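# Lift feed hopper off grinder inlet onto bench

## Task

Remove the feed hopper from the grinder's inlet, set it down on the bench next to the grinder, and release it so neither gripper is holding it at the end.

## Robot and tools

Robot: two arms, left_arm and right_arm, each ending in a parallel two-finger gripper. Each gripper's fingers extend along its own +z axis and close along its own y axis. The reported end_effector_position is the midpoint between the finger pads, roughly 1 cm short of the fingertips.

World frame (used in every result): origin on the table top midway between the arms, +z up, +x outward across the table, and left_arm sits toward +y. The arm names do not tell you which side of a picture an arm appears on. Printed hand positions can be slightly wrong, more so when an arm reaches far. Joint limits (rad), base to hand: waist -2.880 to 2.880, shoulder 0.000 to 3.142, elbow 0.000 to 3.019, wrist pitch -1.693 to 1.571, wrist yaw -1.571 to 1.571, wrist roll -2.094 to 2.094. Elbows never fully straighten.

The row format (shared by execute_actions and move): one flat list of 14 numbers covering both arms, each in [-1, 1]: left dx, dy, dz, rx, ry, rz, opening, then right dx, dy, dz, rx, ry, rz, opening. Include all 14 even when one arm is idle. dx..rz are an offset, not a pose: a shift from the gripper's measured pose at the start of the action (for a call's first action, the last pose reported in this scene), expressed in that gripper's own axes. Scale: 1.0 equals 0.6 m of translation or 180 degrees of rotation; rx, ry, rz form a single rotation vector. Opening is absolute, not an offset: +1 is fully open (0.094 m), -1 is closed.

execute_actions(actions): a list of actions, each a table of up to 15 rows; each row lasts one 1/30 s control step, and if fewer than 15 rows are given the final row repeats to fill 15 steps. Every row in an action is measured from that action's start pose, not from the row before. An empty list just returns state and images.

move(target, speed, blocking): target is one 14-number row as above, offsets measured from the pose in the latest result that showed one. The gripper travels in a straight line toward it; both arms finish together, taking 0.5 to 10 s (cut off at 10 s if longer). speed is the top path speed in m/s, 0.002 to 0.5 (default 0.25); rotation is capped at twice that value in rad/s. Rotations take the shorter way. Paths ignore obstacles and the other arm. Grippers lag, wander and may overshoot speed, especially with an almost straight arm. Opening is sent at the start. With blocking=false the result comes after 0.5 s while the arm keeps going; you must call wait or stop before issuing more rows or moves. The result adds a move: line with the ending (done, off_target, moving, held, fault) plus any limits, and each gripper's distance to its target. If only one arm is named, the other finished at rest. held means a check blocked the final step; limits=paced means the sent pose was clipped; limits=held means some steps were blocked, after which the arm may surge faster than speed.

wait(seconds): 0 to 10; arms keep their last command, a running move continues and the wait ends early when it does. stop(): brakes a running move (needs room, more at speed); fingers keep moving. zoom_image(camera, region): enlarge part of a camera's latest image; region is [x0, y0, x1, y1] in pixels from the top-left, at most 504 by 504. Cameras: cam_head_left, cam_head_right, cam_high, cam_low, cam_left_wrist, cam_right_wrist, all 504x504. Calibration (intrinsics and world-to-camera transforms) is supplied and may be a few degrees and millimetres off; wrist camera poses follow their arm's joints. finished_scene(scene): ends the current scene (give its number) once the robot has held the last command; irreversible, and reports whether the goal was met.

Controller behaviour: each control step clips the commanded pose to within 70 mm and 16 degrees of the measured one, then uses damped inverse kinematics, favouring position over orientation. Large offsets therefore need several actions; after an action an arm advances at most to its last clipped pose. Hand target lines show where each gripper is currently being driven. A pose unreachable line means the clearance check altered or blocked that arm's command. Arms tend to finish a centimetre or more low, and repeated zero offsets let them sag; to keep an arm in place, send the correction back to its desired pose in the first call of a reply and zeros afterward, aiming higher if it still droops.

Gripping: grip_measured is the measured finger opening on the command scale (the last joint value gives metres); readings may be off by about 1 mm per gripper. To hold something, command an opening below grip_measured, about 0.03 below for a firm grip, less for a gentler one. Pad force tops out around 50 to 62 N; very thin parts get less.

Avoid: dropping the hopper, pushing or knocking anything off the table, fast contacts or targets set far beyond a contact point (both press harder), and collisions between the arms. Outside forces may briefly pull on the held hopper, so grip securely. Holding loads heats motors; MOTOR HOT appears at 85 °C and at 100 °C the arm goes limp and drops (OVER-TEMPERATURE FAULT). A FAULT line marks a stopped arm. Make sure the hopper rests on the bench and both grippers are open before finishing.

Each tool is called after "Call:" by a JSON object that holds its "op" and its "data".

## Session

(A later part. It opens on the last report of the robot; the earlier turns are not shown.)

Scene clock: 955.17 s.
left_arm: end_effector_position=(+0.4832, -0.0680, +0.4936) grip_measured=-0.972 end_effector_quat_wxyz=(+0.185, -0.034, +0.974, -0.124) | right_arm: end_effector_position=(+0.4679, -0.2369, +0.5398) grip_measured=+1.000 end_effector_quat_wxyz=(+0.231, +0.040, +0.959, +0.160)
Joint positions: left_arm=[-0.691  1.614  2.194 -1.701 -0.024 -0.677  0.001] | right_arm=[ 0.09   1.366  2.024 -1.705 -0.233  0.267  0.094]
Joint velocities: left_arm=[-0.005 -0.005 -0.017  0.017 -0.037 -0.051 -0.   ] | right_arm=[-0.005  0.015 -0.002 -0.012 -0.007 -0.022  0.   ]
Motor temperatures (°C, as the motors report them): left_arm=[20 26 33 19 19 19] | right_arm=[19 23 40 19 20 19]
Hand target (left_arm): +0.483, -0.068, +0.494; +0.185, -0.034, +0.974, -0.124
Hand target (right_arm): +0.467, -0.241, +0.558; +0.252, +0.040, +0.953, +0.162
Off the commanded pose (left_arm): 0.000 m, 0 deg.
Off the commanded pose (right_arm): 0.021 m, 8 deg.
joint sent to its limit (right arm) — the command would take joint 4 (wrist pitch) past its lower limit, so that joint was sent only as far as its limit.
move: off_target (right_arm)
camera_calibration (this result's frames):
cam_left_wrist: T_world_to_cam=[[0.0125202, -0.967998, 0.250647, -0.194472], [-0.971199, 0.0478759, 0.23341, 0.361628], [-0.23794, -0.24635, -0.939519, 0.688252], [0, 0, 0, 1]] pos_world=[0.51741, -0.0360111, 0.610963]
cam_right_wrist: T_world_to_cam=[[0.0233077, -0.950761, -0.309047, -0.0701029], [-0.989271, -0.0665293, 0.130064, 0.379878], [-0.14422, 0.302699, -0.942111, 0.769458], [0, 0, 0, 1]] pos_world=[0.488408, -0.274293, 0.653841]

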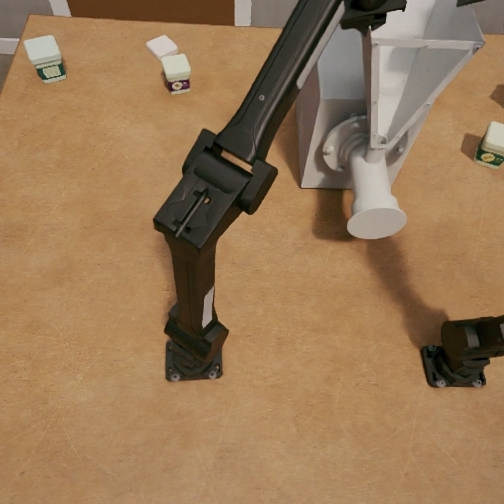

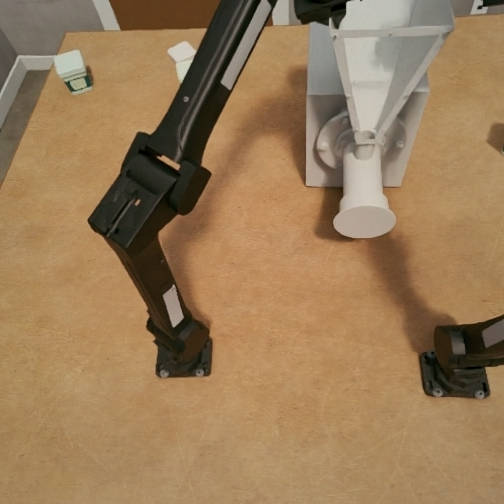

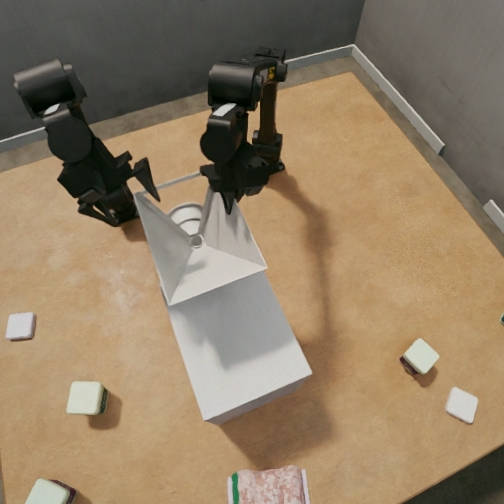

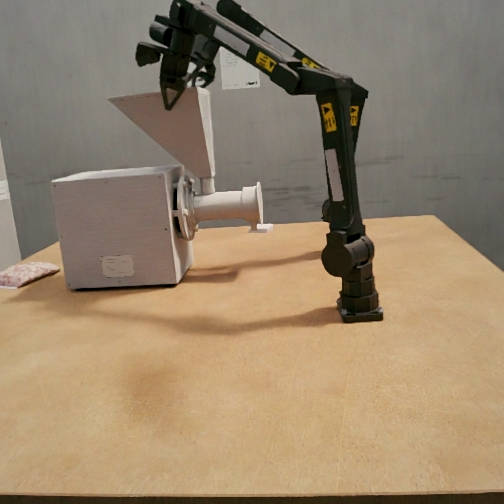

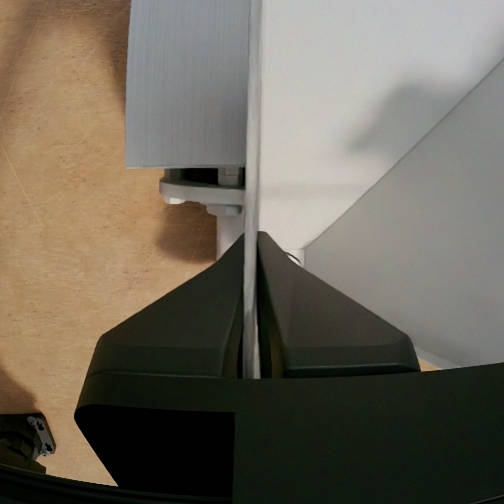

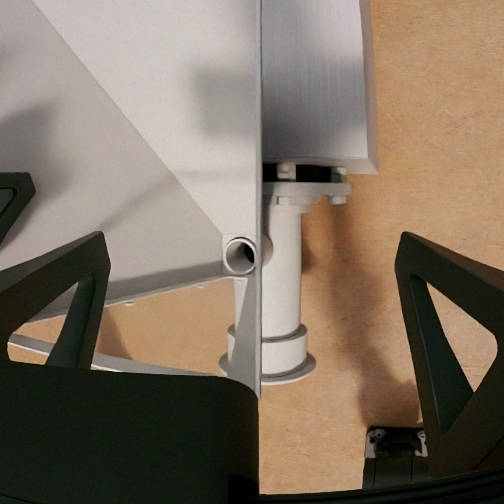

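Call:
{"op": "move", "data": {"target": [0,0,0,0,0,0,-1, 0.204,-0.0054,-0.1063,0.0571,-0.3464,-0.0951,1], "speed": 0.15}}

Scene clock: 976.33 s.
left_arm: end_effector_position=(+0.4832, -0.0680, +0.4936) grip_measured=-0.972 end_effector_quat_wxyz=(+0.185, -0.034, +0.974, -0.124) | right_arm: end_effector_position=(+0.3332, -0.2375, +0.5352) grip_measured=+1.000 end_effector_quat_wxyz=(+0.704, -0.003, +0.710, -0.011)
Joint positions: left_arm=[-0.691  1.614  2.194 -1.701 -0.024 -0.677  0.001] | right_arm=[ 0.629  0.529  0.954 -0.437  0.671 -0.012  0.094]
Joint velocities: left_arm=[-0.005 -0.015  0.012 -0.007 -0.022  0.037 -0.002] | right_arm=[-0.005  0.024 -0.007  0.012 -0.037 -0.037  0.   ]
Motor temperatures (°C, as the motors report them): left_arm=[20 26 33 19 19 19] | right_arm=[19 23 40 19 20 19]
Hand target (left_arm): +0.483, -0.068, +0.494; +0.185, -0.034, +0.974, -0.124
Hand target (right_arm): +0.331, -0.236, +0.538; +0.708, -0.006, +0.706, -0.009
Off the commanded pose (left_arm): 0.000 m, 0 deg.
Off the commanded pose (right_arm): 0.006 m, 1 deg.
move: done
camera_calibration (this result's frames):
cam_left_wrist: T_world_to_cam=[[0.0125202, -0.967998, 0.250647, -0.194472], [-0.971199, 0.0478759, 0.23341, 0.361628], [-0.23794, -0.24635, -0.939519, 0.688252], [0, 0, 0, 1]] pos_world=[0.51741, -0.0360111, 0.610963]
cam_right_wrist: T_world_to_cam=[[-0.0129031, -0.998607, 0.0511597, -0.261022], [-0.587561, -0.0338269, -0.808472, 0.623461], [0.809077, -0.0404913, -0.586306, 0.156306], [0, 0, 0, 1]] pos_world=[0.23649, -0.233239, 0.609048]

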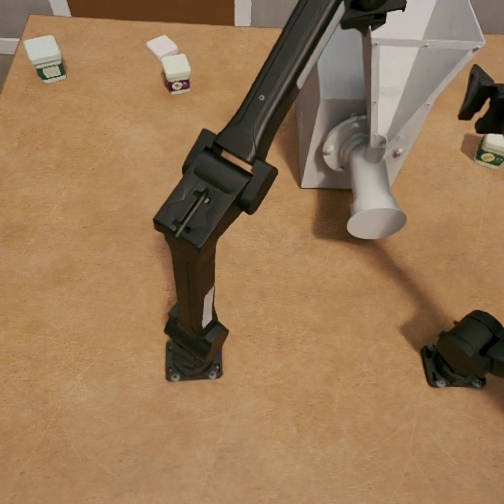

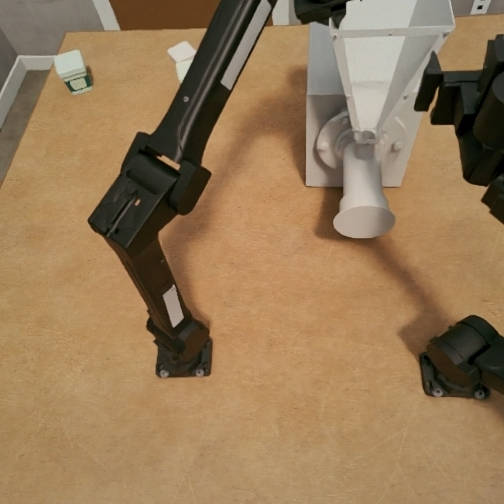

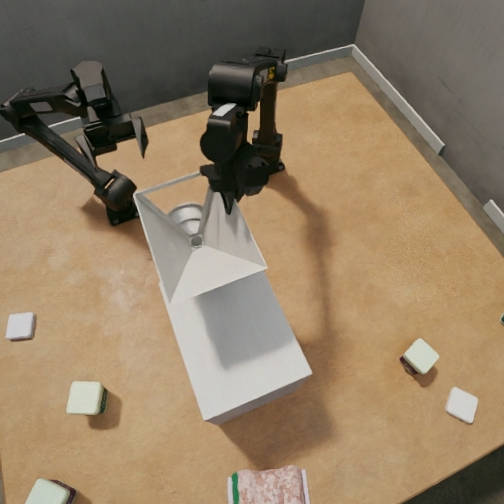

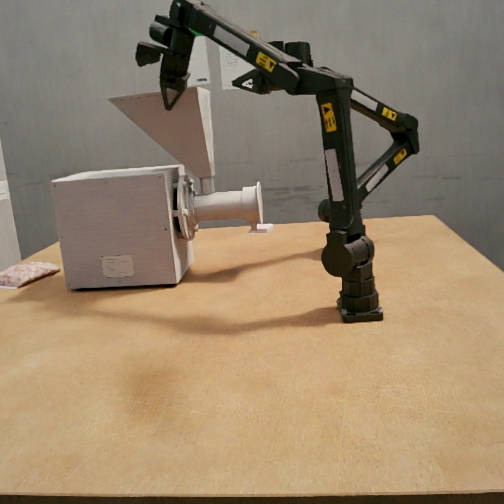

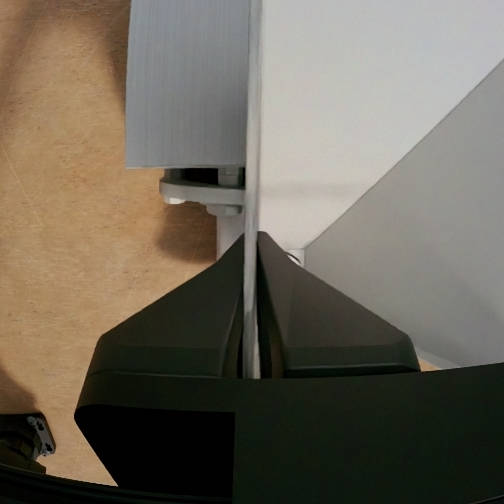

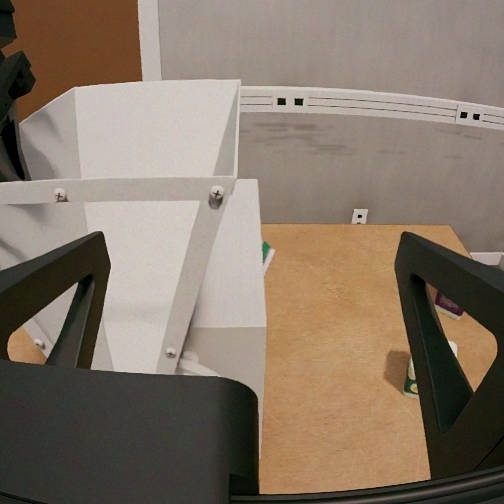

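Call:
{"op": "move", "data": {"target": [0,0,0,0,0,0,-1, 0.367,0.1575,-0.005,0,0,0,1], "speed": 0.15}}

Scene clock: 984.60 s.
left_arm: end_effector_position=(+0.4832, -0.0680, +0.4936) grip_measured=-0.972 end_effector_quat_wxyz=(+0.185, -0.034, +0.974, -0.124) | right_arm: end_effector_position=(+0.3329, -0.1455, +0.3107) grip_measured=+1.000 end_effector_quat_wxyz=(+0.702, -0.008, +0.712, -0.020)
Joint positions: left_arm=[-0.691  1.614  2.194 -1.701 -0.024 -0.677  0.001] | right_arm=[ 0.969  0.724  0.413  0.284  1.017 -0.016  0.094]
Joint velocities: left_arm=[-0.005  0.005 -0.002  0.002 -0.007 -0.037 -0.   ] | right_arm=[-0.005  0.005 -0.007 -0.017 -0.007 -0.037  0.   ]
Motor temperatures (°C, as the motors report them): left_arm=[20 26 32 19 19 19] | right_arm=[19 22 40 19 20 19]
Hand target (left_arm): +0.483, -0.068, +0.494; +0.185, -0.034, +0.974, -0.124
Hand target (right_arm): +0.331, -0.143, +0.315; +0.705, -0.005, +0.709, -0.013
Off the commanded pose (left_arm): 0.000 m, 0 deg.
Off the commanded pose (right_arm): 0.005 m, 1 deg.
move: done
camera_calibration (this result's frames):
cam_left_wrist: T_world_to_cam=[[0.0125202, -0.967998, 0.250647, -0.194472], [-0.971199, 0.0478759, 0.23341, 0.361628], [-0.23794, -0.24635, -0.939519, 0.688252], [0, 0, 0, 1]] pos_world=[0.51741, -0.0360111, 0.610963]
cam_right_wrist: T_world_to_cam=[[-0.018583, -0.997353, 0.0703005, -0.161545], [-0.591986, -0.0456876, -0.804652, 0.443384], [0.805734, -0.0565697, -0.58957, 0.0284113], [0, 0, 0, 1]] pos_world=[0.236583, -0.139253, 0.384877]

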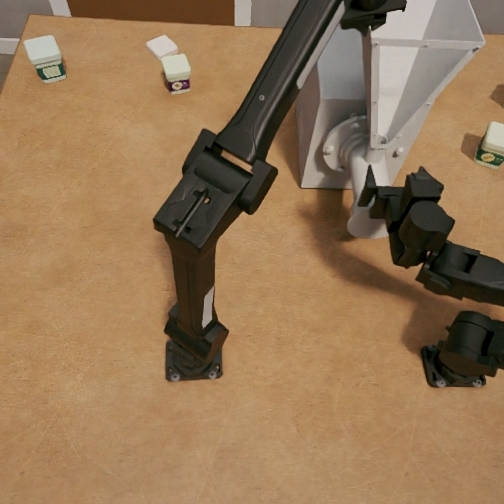

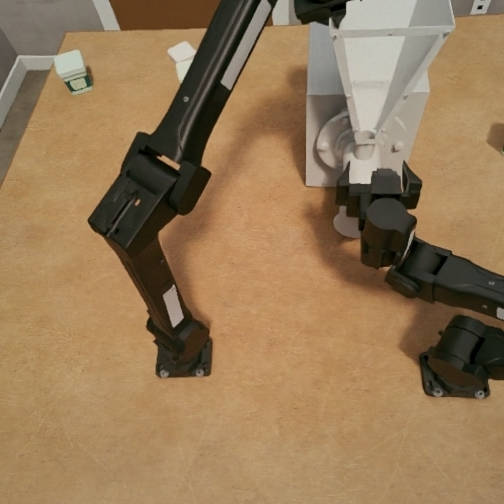

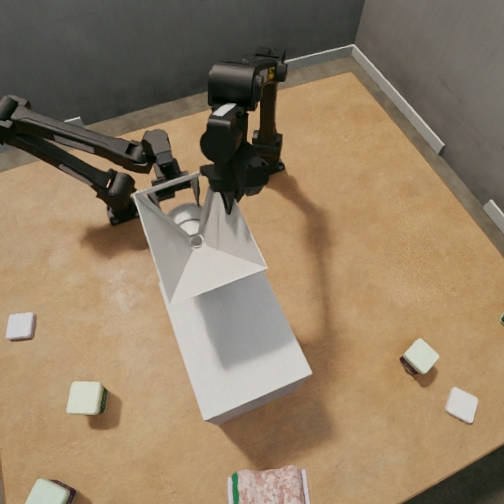

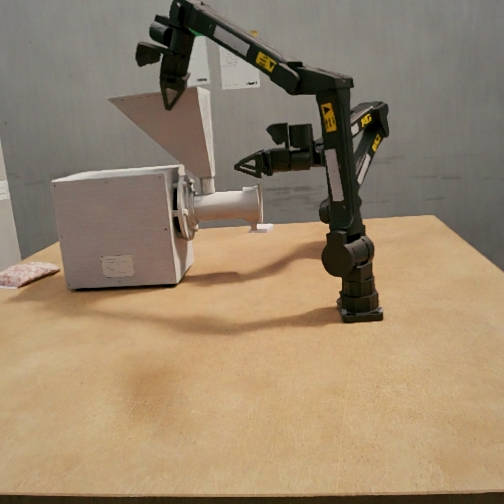

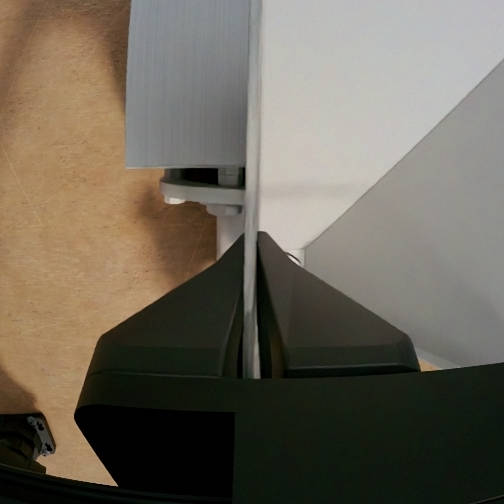

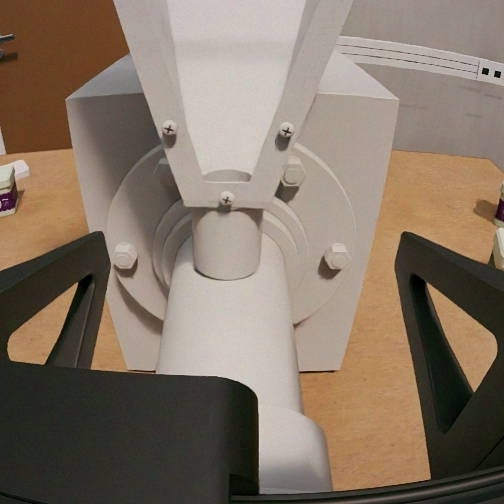

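Call:
{"op": "move", "data": {"target": [0,0,0,0,0,0,-1, 0.008,0.0192,0.0785,0,0,0,1], "speed": 0.08}}

Scene clock: 1008.37 s.
left_arm: end_effector_position=(+0.4832, -0.0680, +0.4936) grip_measured=-0.972 end_effector_quat_wxyz=(+0.185, -0.034, +0.974, -0.124) | right_arm: end_effector_position=(+0.3722, -0.1397, +0.2895) grip_measured=+1.000 end_effector_quat_wxyz=(+0.695, -0.017, +0.719, -0.024)
Joint positions: left_arm=[-0.691  1.614  2.194 -1.701 -0.024 -0.677  0.001] | right_arm=[ 0.846  0.869  0.424  0.392  0.887 -0.017  0.094]
Joint velocities: left_arm=[-0.005  0.005 -0.007 -0.012 -0.007 -0.022 -0.002] | right_arm=[ 0.005 -0.005 -0.002 -0.017 -0.051  0.007  0.   ]
Motor temperatures (°C, as the motors report them): left_arm=[20 26 32 19 19 19] | right_arm=[19 22 40 19 19 19]
Hand target (left_arm): +0.483, -0.068, +0.494; +0.185, -0.034, +0.974, -0.124
Hand target (right_arm): +0.380, -0.136, +0.305; +0.701, -0.007, +0.713, -0.019
Off the commanded pose (left_arm): 0.000 m, 0 deg.
Off the commanded pose (right_arm): 0.018 m, 2 deg.
move: off_target (right_arm)
camera_calibration (this result's frames):
cam_left_wrist: T_world_to_cam=[[0.0125202, -0.967998, 0.250647, -0.194472], [-0.971199, 0.0478759, 0.23341, 0.361628], [-0.23794, -0.24635, -0.939519, 0.688252], [0, 0, 0, 1]] pos_world=[0.51741, -0.0360111, 0.610963]
cam_right_wrist: T_world_to_cam=[[-0.0106606, -0.995994, 0.0887839, -0.161667], [-0.60703, -0.0641103, -0.792089, 0.449246], [0.794608, -0.0623386, -0.603915, -0.00793696], [0, 0, 0, 1]] pos_world=[0.277289, -0.132713, 0.365403]

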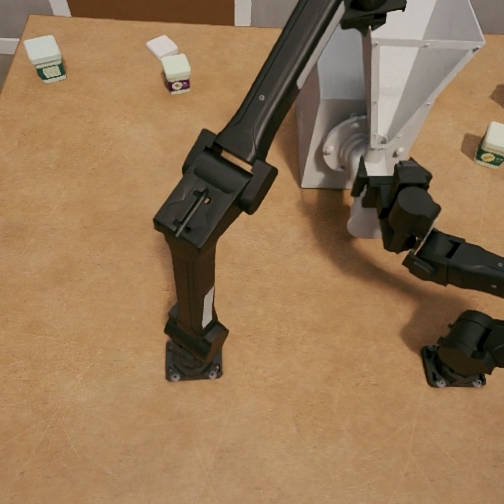

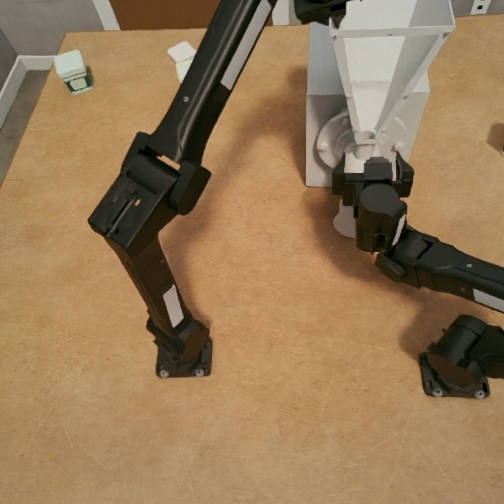

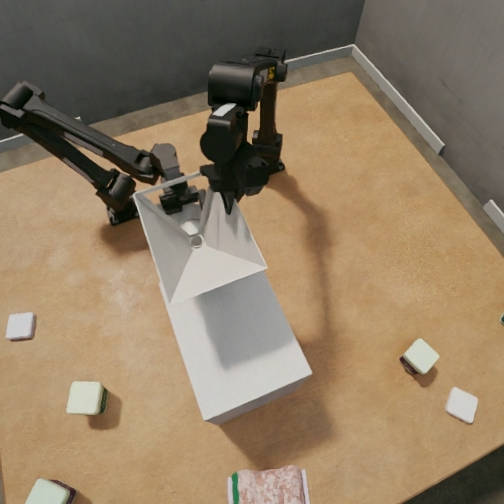

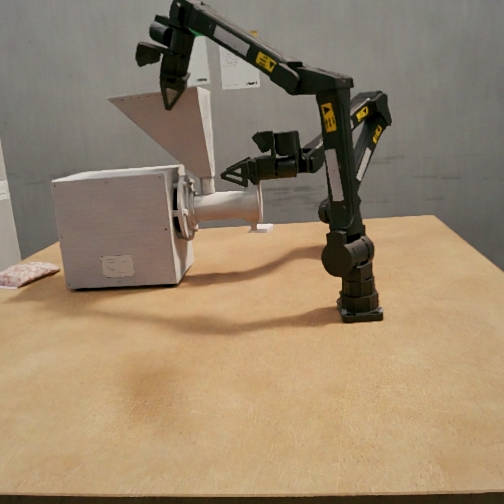

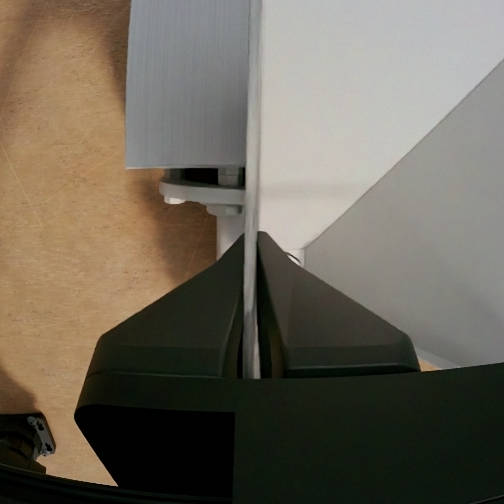

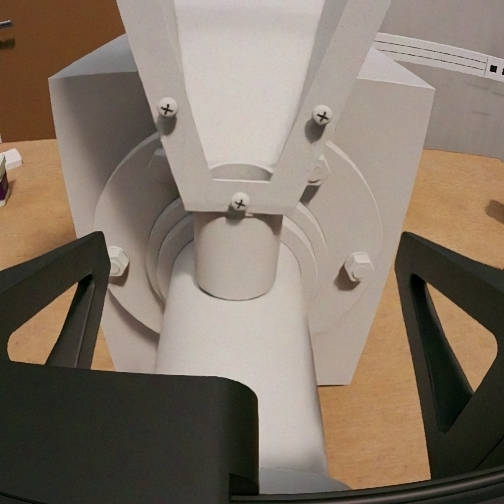

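Call:
{"op": "move", "data": {"target": [0,0,0,0,0,0,-1, -0.0475,0.0137,0.020,-0.0032,-0.0108,0.0185,1], "speed": 0.05}}

Scene clock: 1018.40 s.
left_arm: end_effector_position=(+0.4832, -0.0680, +0.4936) grip_measured=-0.972 end_effector_quat_wxyz=(+0.185, -0.034, +0.974, -0.124) | right_arm: end_effector_position=(+0.3747, -0.1362, +0.2896) grip_measured=+1.000 end_effector_quat_wxyz=(+0.694, -0.021, +0.719, -0.015)
Joint positions: left_arm=[-0.691  1.614  2.194 -1.701 -0.024 -0.677  0.001] | right_arm=[ 0.839  0.875  0.429  0.393  0.862 -0.009  0.094]
Joint velocities: left_arm=[-0.005 -0.005  0.032 -0.002  0.007  0.022 -0.001] | right_arm=[-0.024 -0.015 -0.012  0.007  0.022 -0.022  0.   ]
Motor temperatures (°C, as the motors report them): left_arm=[20 26 32 19 19 19] | right_arm=[19 22 41 19 19 19]
Hand target (left_arm): +0.483, -0.068, +0.494; +0.185, -0.034, +0.974, -0.124
Hand target (right_arm): +0.384, -0.132, +0.317; +0.707, +0.000, +0.707, +0.000
Off the commanded pose (left_arm): 0.000 m, 0 deg.
Off the commanded pose (right_arm): 0.030 m, 4 deg.
move: off_target (right_arm)
camera_calibration (this result's frames):
cam_left_wrist: T_world_to_cam=[[0.0125202, -0.967998, 0.250647, -0.194472], [-0.971199, 0.0478759, 0.23341, 0.361628], [-0.23794, -0.24635, -0.939519, 0.688252], [0, 0, 0, 1]] pos_world=[0.51741, -0.0360111, 0.610963]
cam_right_wrist: T_world_to_cam=[[0.00743626, -0.99667, 0.0812031, -0.162842], [-0.607217, -0.0690202, -0.791533, 0.450356], [0.794502, -0.0434218, -0.605708, -0.00650967], [0, 0, 0, 1]] pos_world=[0.279847, -0.131499, 0.365752]

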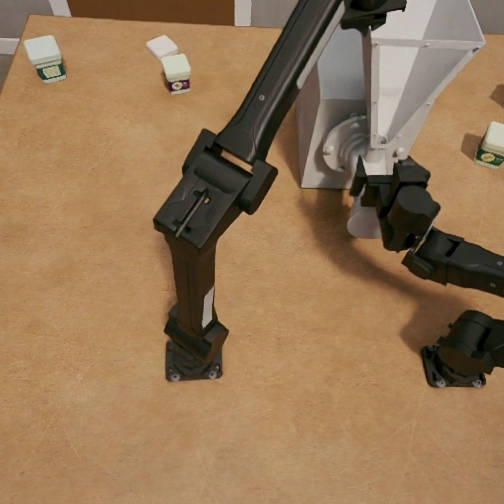

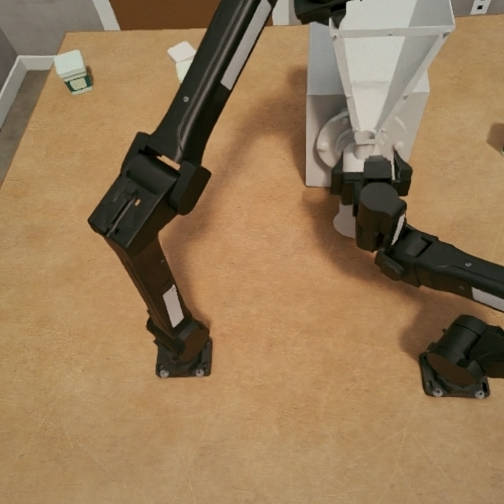

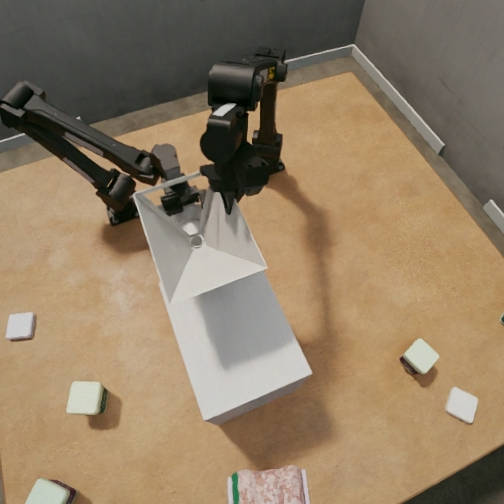

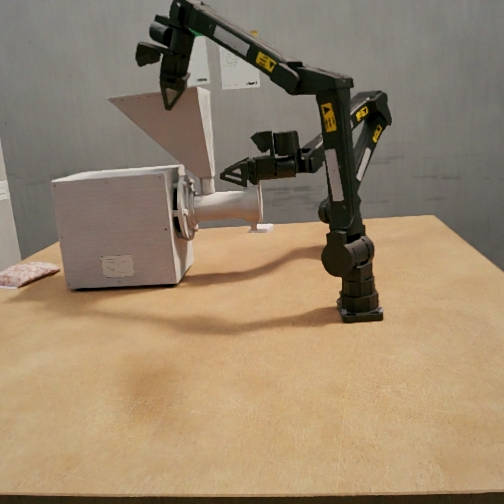

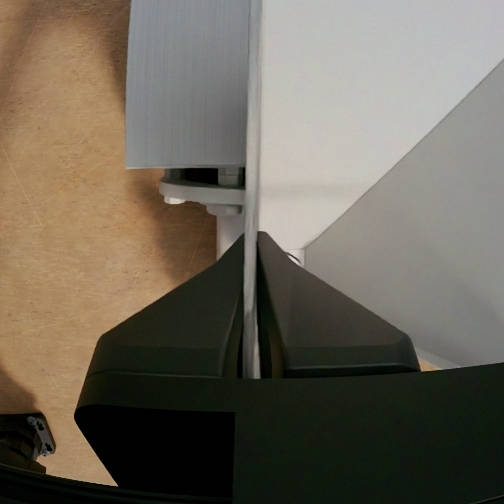

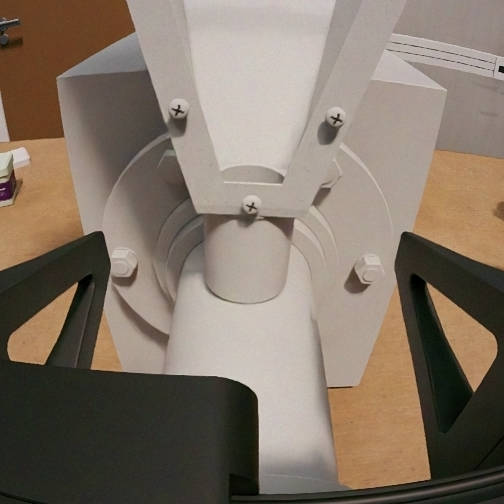

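Call:
{"op": "execute_actions", "data": {"actions": [[[0,0,0,0,0,0,-1, -0.08,0.008,0.015,0,0,0.015,1]]]}}

Scene clock: 1045.83 s.
left_arm: end_effector_position=(+0.4832, -0.0680, +0.4936) grip_measured=-0.972 end_effector_quat_wxyz=(+0.185, -0.034, +0.974, -0.124) | right_arm: end_effector_position=(+0.3771, -0.1326, +0.3135) grip_measured=+1.000 end_effector_quat_wxyz=(+0.686, -0.020, +0.727, -0.009)
Joint positions: left_arm=[-0.691  1.614  2.194 -1.701 -0.024 -0.677  0.001] | right_arm=[0.837 0.839 0.499 0.251 0.851 0.027 0.094]
Joint velocities: left_arm=[-0.005 -0.005 -0.017  0.012  0.066  0.007 -0.   ] | right_arm=[-0.015 -0.015 -0.012 -0.007 -0.007  0.022  0.   ]
Motor temperatures (°C, as the motors report them): left_arm=[20 25 32 19 19 19] | right_arm=[19 22 43 19 19 19]
Hand target (left_arm): +0.483, -0.068, +0.494; +0.185, -0.034, +0.974, -0.124
Hand target (right_arm): +0.384, -0.130, +0.337; +0.695, -0.004, +0.719, +0.002
Off the commanded pose (left_arm): 0.000 m, 0 deg.
Off the commanded pose (right_arm): 0.025 m, 3 deg.
camera_calibration (this result's frames):
cam_left_wrist: T_world_to_cam=[[0.0125202, -0.967998, 0.250647, -0.194472], [-0.971199, 0.0478759, 0.23341, 0.361628], [-0.23794, -0.24635, -0.939519, 0.688252], [0, 0, 0, 1]] pos_world=[0.51741, -0.0360111, 0.610963]
cam_right_wrist: T_world_to_cam=[[0.016286, -0.997312, 0.0714405, -0.161561], [-0.625283, -0.0659134, -0.77761, 0.473849], [0.780228, -0.0320064, -0.624676, 0.0190787], [0, 0, 0, 1]] pos_world=[0.284035, -0.129283, 0.39193]

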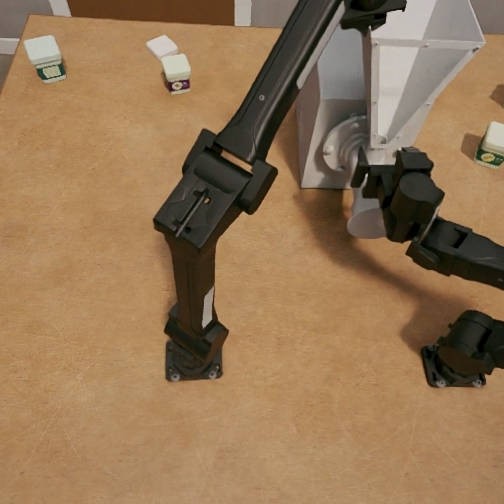

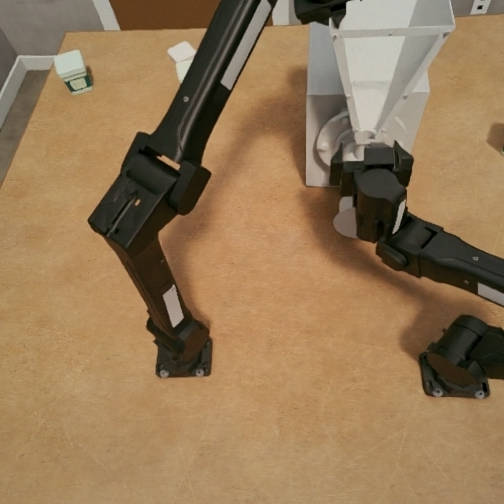

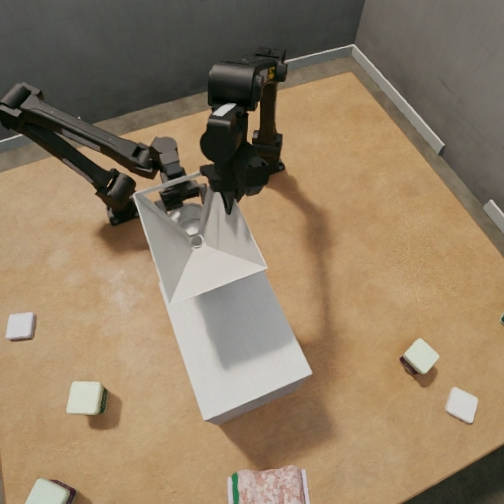

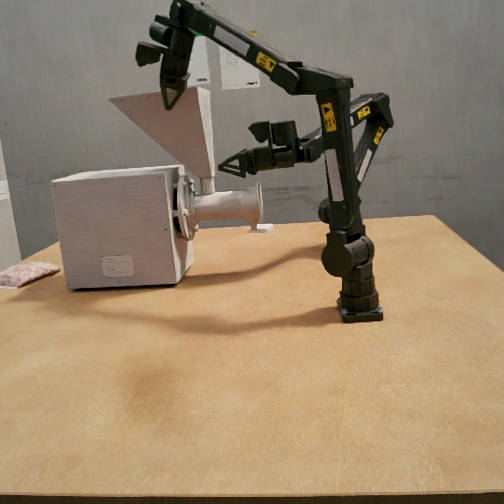

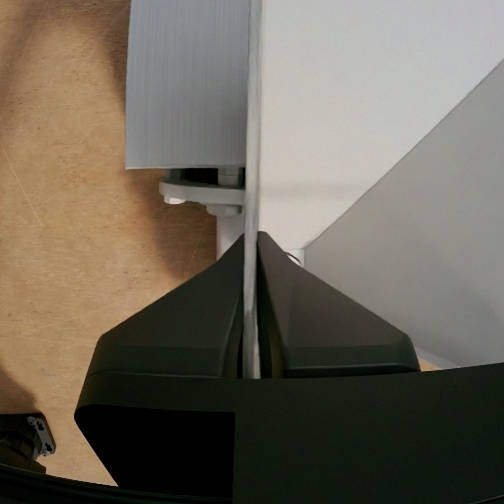

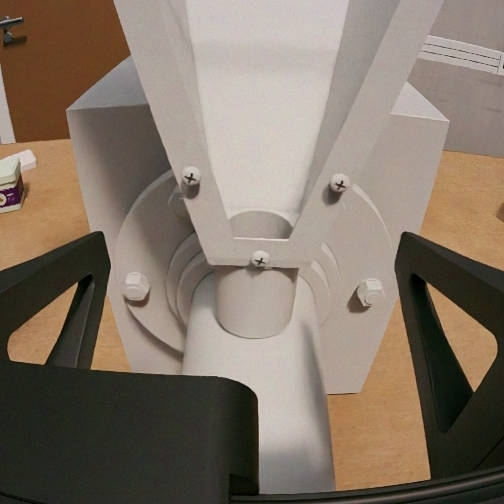

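Call:
{"op": "move", "data": {"target": [0,0,0,0,0,0,-1, -0.0138,-0.007,0.0992,0.005,-0.0185,0.013,1], "speed": 0.04}}

Scene clock: 1143.93 s.
left_arm: end_effector_position=(+0.4832, -0.0680, +0.4936) grip_measured=-0.972 end_effector_quat_wxyz=(+0.185, -0.034, +0.974, -0.124) | right_arm: end_effector_position=(+0.4262, -0.1407, +0.2903) grip_measured=+1.000 end_effector_quat_wxyz=(+0.691, -0.012, +0.723, -0.008)
Joint positions: left_arm=[-0.691  1.614  2.194 -1.701 -0.024 -0.677  0.001] | right_arm=[0.69  0.998 0.499 0.437 0.714 0.011 0.094]
Joint velocities: left_arm=[-0.015  0.005 -0.007  0.007  0.022  0.022  0.001] | right_arm=[-0.005  0.005 -0.017  0.007 -0.051 -0.007  0.   ]
Motor temperatures (°C, as the motors report them): left_arm=[20 25 31 19 19 19] | right_arm=[19 21 45 19 19 19]
Hand target (left_arm): +0.483, -0.068, +0.494; +0.185, -0.034, +0.974, -0.124
Hand target (right_arm): +0.436, -0.137, +0.318; +0.706, +0.001, +0.708, +0.000
Off the commanded pose (left_arm): 0.000 m, 0 deg.
Off the commanded pose (right_arm): 0.031 m, 3 deg.
move: off_target (right_arm)
camera_calibration (this result's frames):
cam_left_wrist: T_world_to_cam=[[0.0125202, -0.967998, 0.250647, -0.194472], [-0.971199, 0.0478759, 0.23341, 0.361628], [-0.23794, -0.24635, -0.939519, 0.688252], [0, 0, 0, 1]] pos_world=[0.51741, -0.0360111, 0.610963]
cam_right_wrist: T_world_to_cam=[[0.00564697, -0.998171, 0.0601977, -0.161111], [-0.616247, -0.0508828, -0.785908, 0.486563], [0.787533, -0.0326586, -0.615406, -0.0398488], [0, 0, 0, 1]] pos_world=[0.332135, -0.13736, 0.367569]

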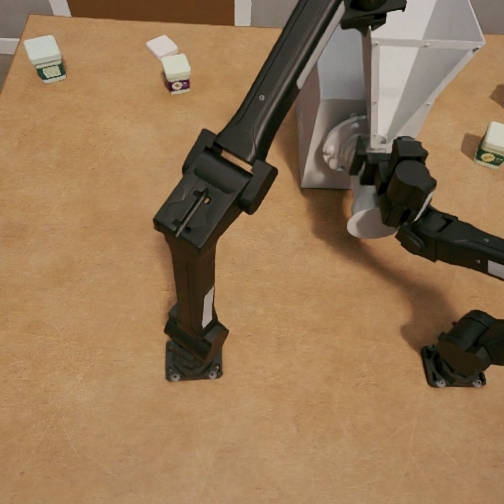

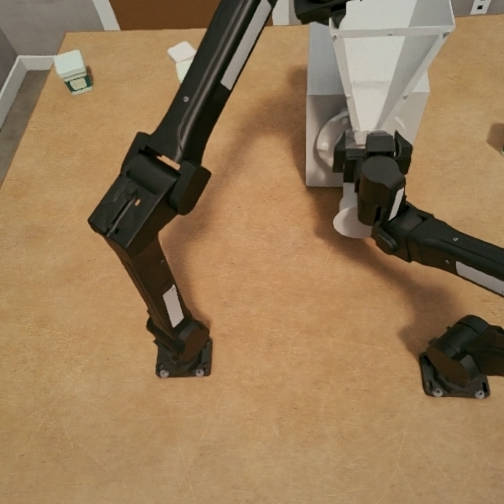

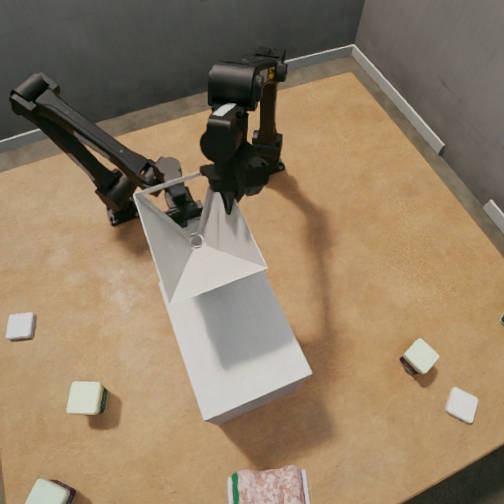

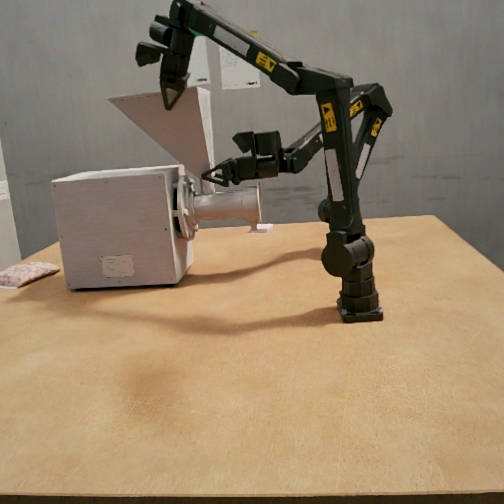

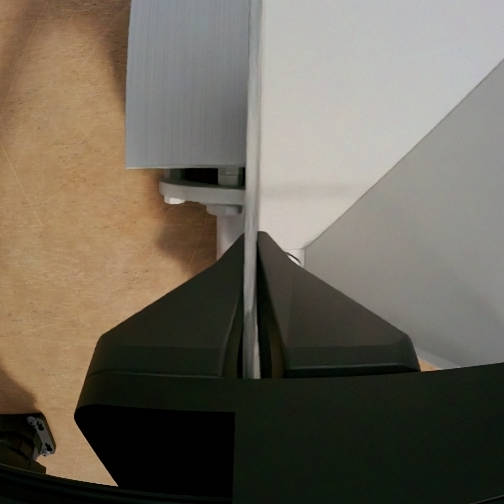

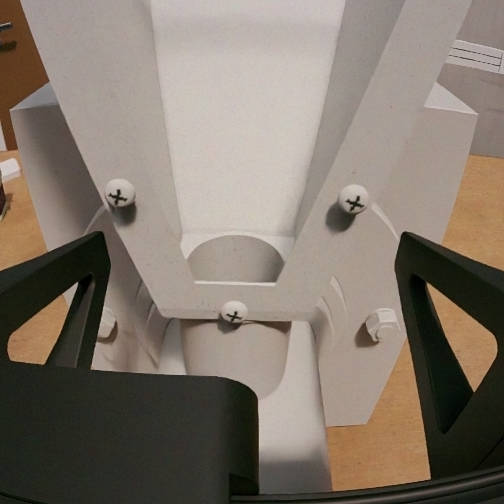

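Call:
{"op": "execute_actions", "data": {"actions": [[[0,0,0,0,0,0,-1, -0.0681,0.0046,0.027,0,-0.008,0,1]]]}}

Scene clock: 1158.33 s.
left_arm: end_effector_position=(+0.4832, -0.0680, +0.4936) grip_measured=-0.972 end_effector_quat_wxyz=(+0.185, -0.034, +0.974, -0.124) | right_arm: end_effector_position=(+0.4349, -0.1400, +0.3018) grip_measured=+1.000 end_effector_quat_wxyz=(+0.686, -0.023, +0.727, -0.014)
Joint positions: left_arm=[-0.691  1.614  2.194 -1.701 -0.024 -0.677  0.001] | right_arm=[ 0.669  0.994  0.54   0.379  0.687 -0.004  0.094]
Joint velocities: left_arm=[-0.005 -0.005  0.007  0.002  0.037  0.007 -0.001] | right_arm=[-0.005  0.005  0.002  0.012 -0.022 -0.022  0.   ]
Motor temperatures (°C, as the motors report them): left_arm=[20 25 30 19 19 19] | right_arm=[19 21 45 19 19 19]
Hand target (left_arm): +0.483, -0.068, +0.494; +0.185, -0.034, +0.974, -0.124
Hand target (right_arm): +0.443, -0.138, +0.330; +0.700, -0.012, +0.714, -0.008
Off the commanded pose (left_arm): 0.000 m, 0 deg.
Off the commanded pose (right_arm): 0.030 m, 3 deg.
camera_calibration (this result's frames):
cam_left_wrist: T_world_to_cam=[[0.0125202, -0.967998, 0.250647, -0.194472], [-0.971199, 0.0478759, 0.23341, 0.361628], [-0.23794, -0.24635, -0.939519, 0.688252], [0, 0, 0, 1]] pos_world=[0.51741, -0.0360111, 0.610963]
cam_right_wrist: T_world_to_cam=[[0.0133104, -0.996455, 0.0830643, -0.171191], [-0.625029, -0.0731335, -0.777168, 0.49912], [0.780488, -0.0415732, -0.623787, -0.0352629], [0, 0, 0, 1]] pos_world=[0.341765, -0.135547, 0.380123]

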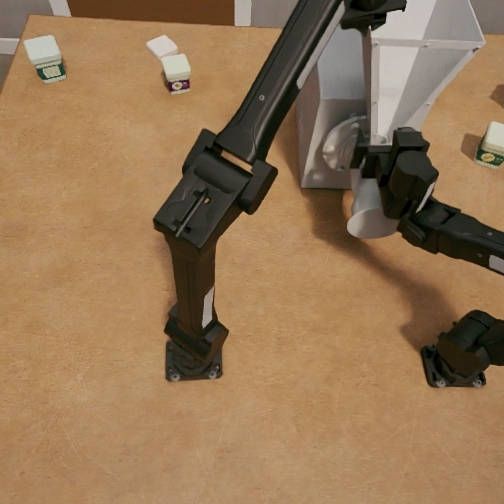

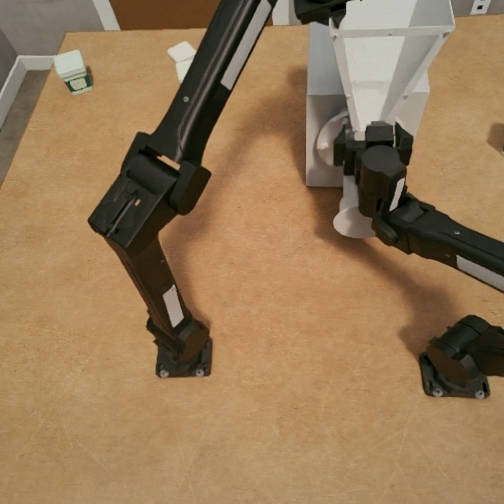

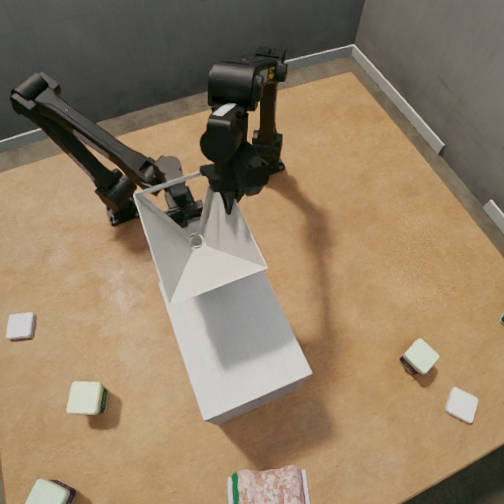

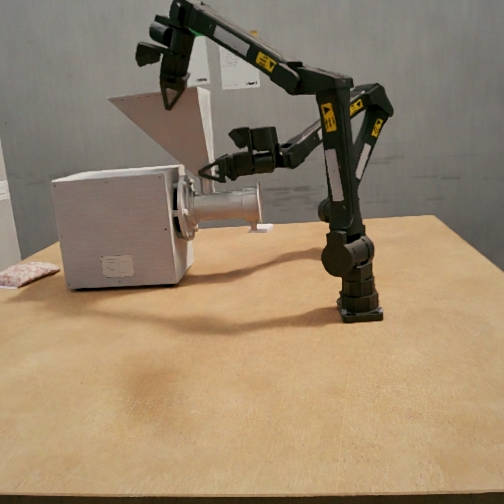

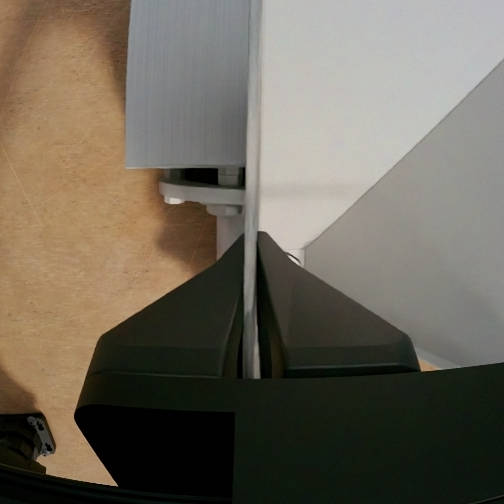

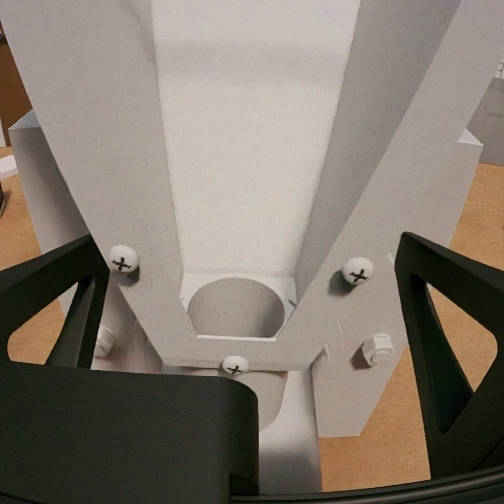

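Call:
{"op": "execute_actions", "data": {"actions": [[[0,0,0,0,0,0,-1, -0.043,0.003,0.006,0,0,0,0.55],[0,0,0,0,0,0,-1, -0.043,0.003,0.006,0,0,0,0.5],[0,0,0,0,0,0,-1, -0.043,0.003,0.006,0,0,0,0.45],[0,0,0,0,0,0,-1, -0.043,0.003,0.006,0,0,0,0.4],[0,0,0,0,0,0,-1, -0.043,0.003,0.006,0,0,0,0.35],[0,0,0,0,0,0,-1, -0.043,0.003,0.006,0,0,0,0.3],[0,0,0,0,0,0,-1, -0.043,0.003,0.006,0,0,0,0.25],[0,0,0,0,0,0,-1, -0.043,0.003,0.006,0,0,0,0.2]]]}}

Scene clock: 1167.33 s.
left_arm: end_effector_position=(+0.4832, -0.0680, +0.4936) grip_measured=-0.972 end_effector_quat_wxyz=(+0.185, -0.034, +0.974, -0.124) | right_arm: end_effector_position=(+0.4319, -0.1389, +0.2957) grip_measured=+0.208 end_effector_quat_wxyz=(+0.670, -0.042, +0.741, -0.020)
Joint positions: left_arm=[-0.691  1.614  2.194 -1.701 -0.024 -0.677  0.001] | right_arm=[ 0.67   0.977  0.546  0.3    0.671 -0.005  0.057]
Joint velocities: left_arm=[-0.015 -0.005  0.007  0.012 -0.095 -0.022 -0.   ] | right_arm=[-0.005 -0.005 -0.017 -0.007 -0.007  0.007 -0.   ]
Motor temperatures (°C, as the motors report them): left_arm=[20 25 30 19 19 19] | right_arm=[19 22 45 19 19 19]
Hand target (left_arm): +0.483, -0.068, +0.494; +0.185, -0.034, +0.974, -0.124
Hand target (right_arm): +0.438, -0.138, +0.327; +0.686, -0.023, +0.727, -0.014
Off the commanded pose (left_arm): 0.000 m, 0 deg.
Off the commanded pose (right_arm): 0.033 m, 3 deg.
camera_calibration (this result's frames):
cam_left_wrist: T_world_to_cam=[[0.0125202, -0.967998, 0.250647, -0.194472], [-0.971199, 0.0478759, 0.23341, 0.361628], [-0.23794, -0.24635, -0.939519, 0.688252], [0, 0, 0, 1]] pos_world=[0.51741, -0.0360111, 0.610963]
cam_right_wrist: T_world_to_cam=[[0.0354253, -0.992533, 0.116716, -0.188413], [-0.656194, -0.111187, -0.746356, 0.491653], [0.75376, -0.0501483, -0.655233, -0.0170445], [0, 0, 0, 1]] pos_world=[0.342142, -0.133195, 0.377771]

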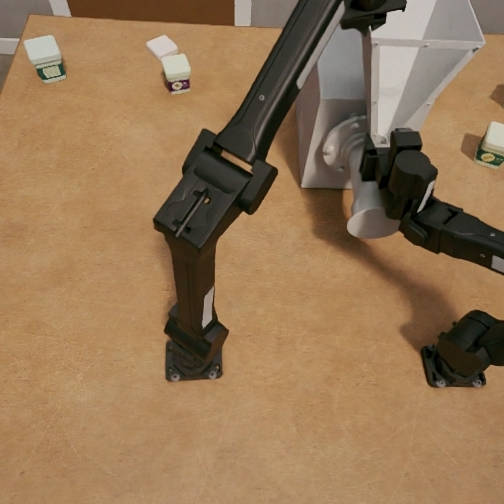

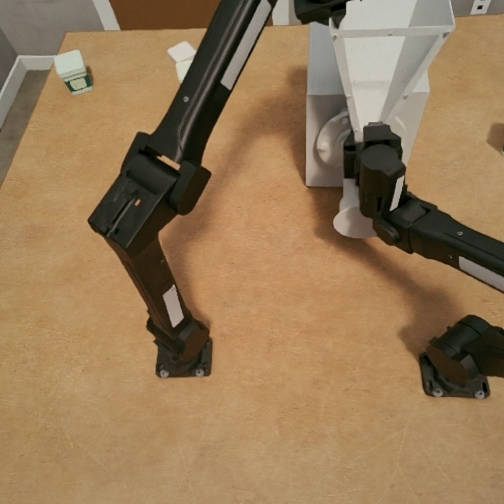

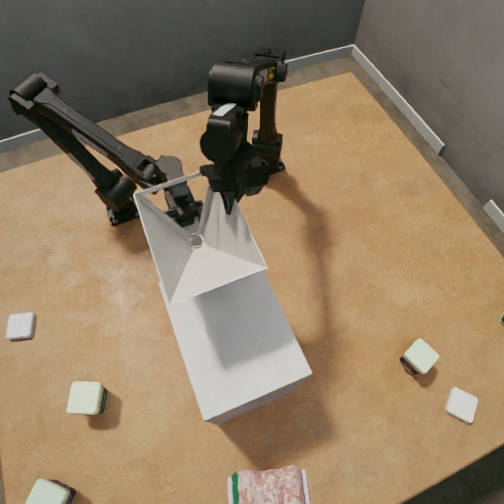

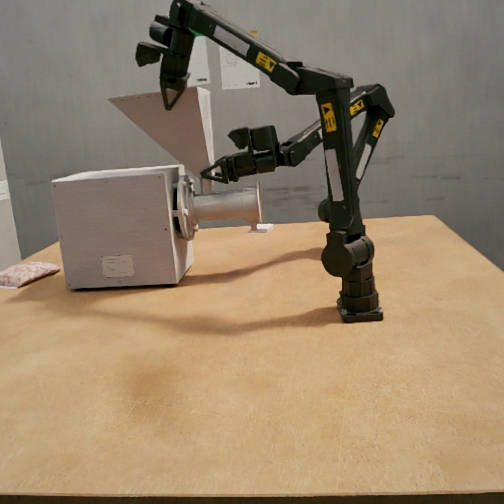

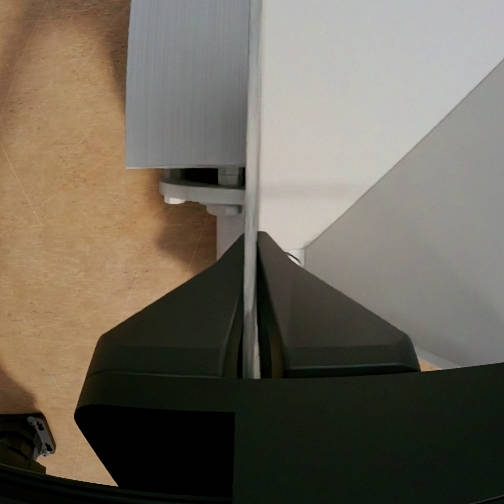

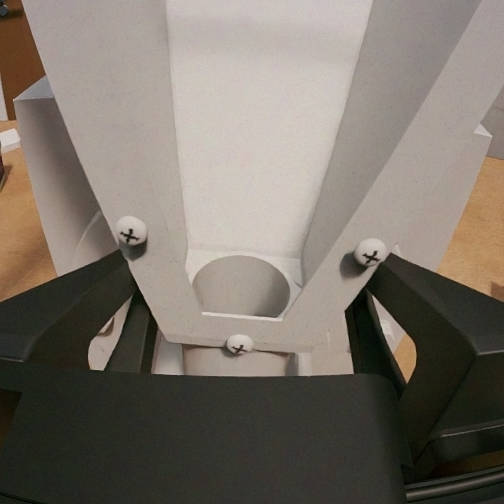

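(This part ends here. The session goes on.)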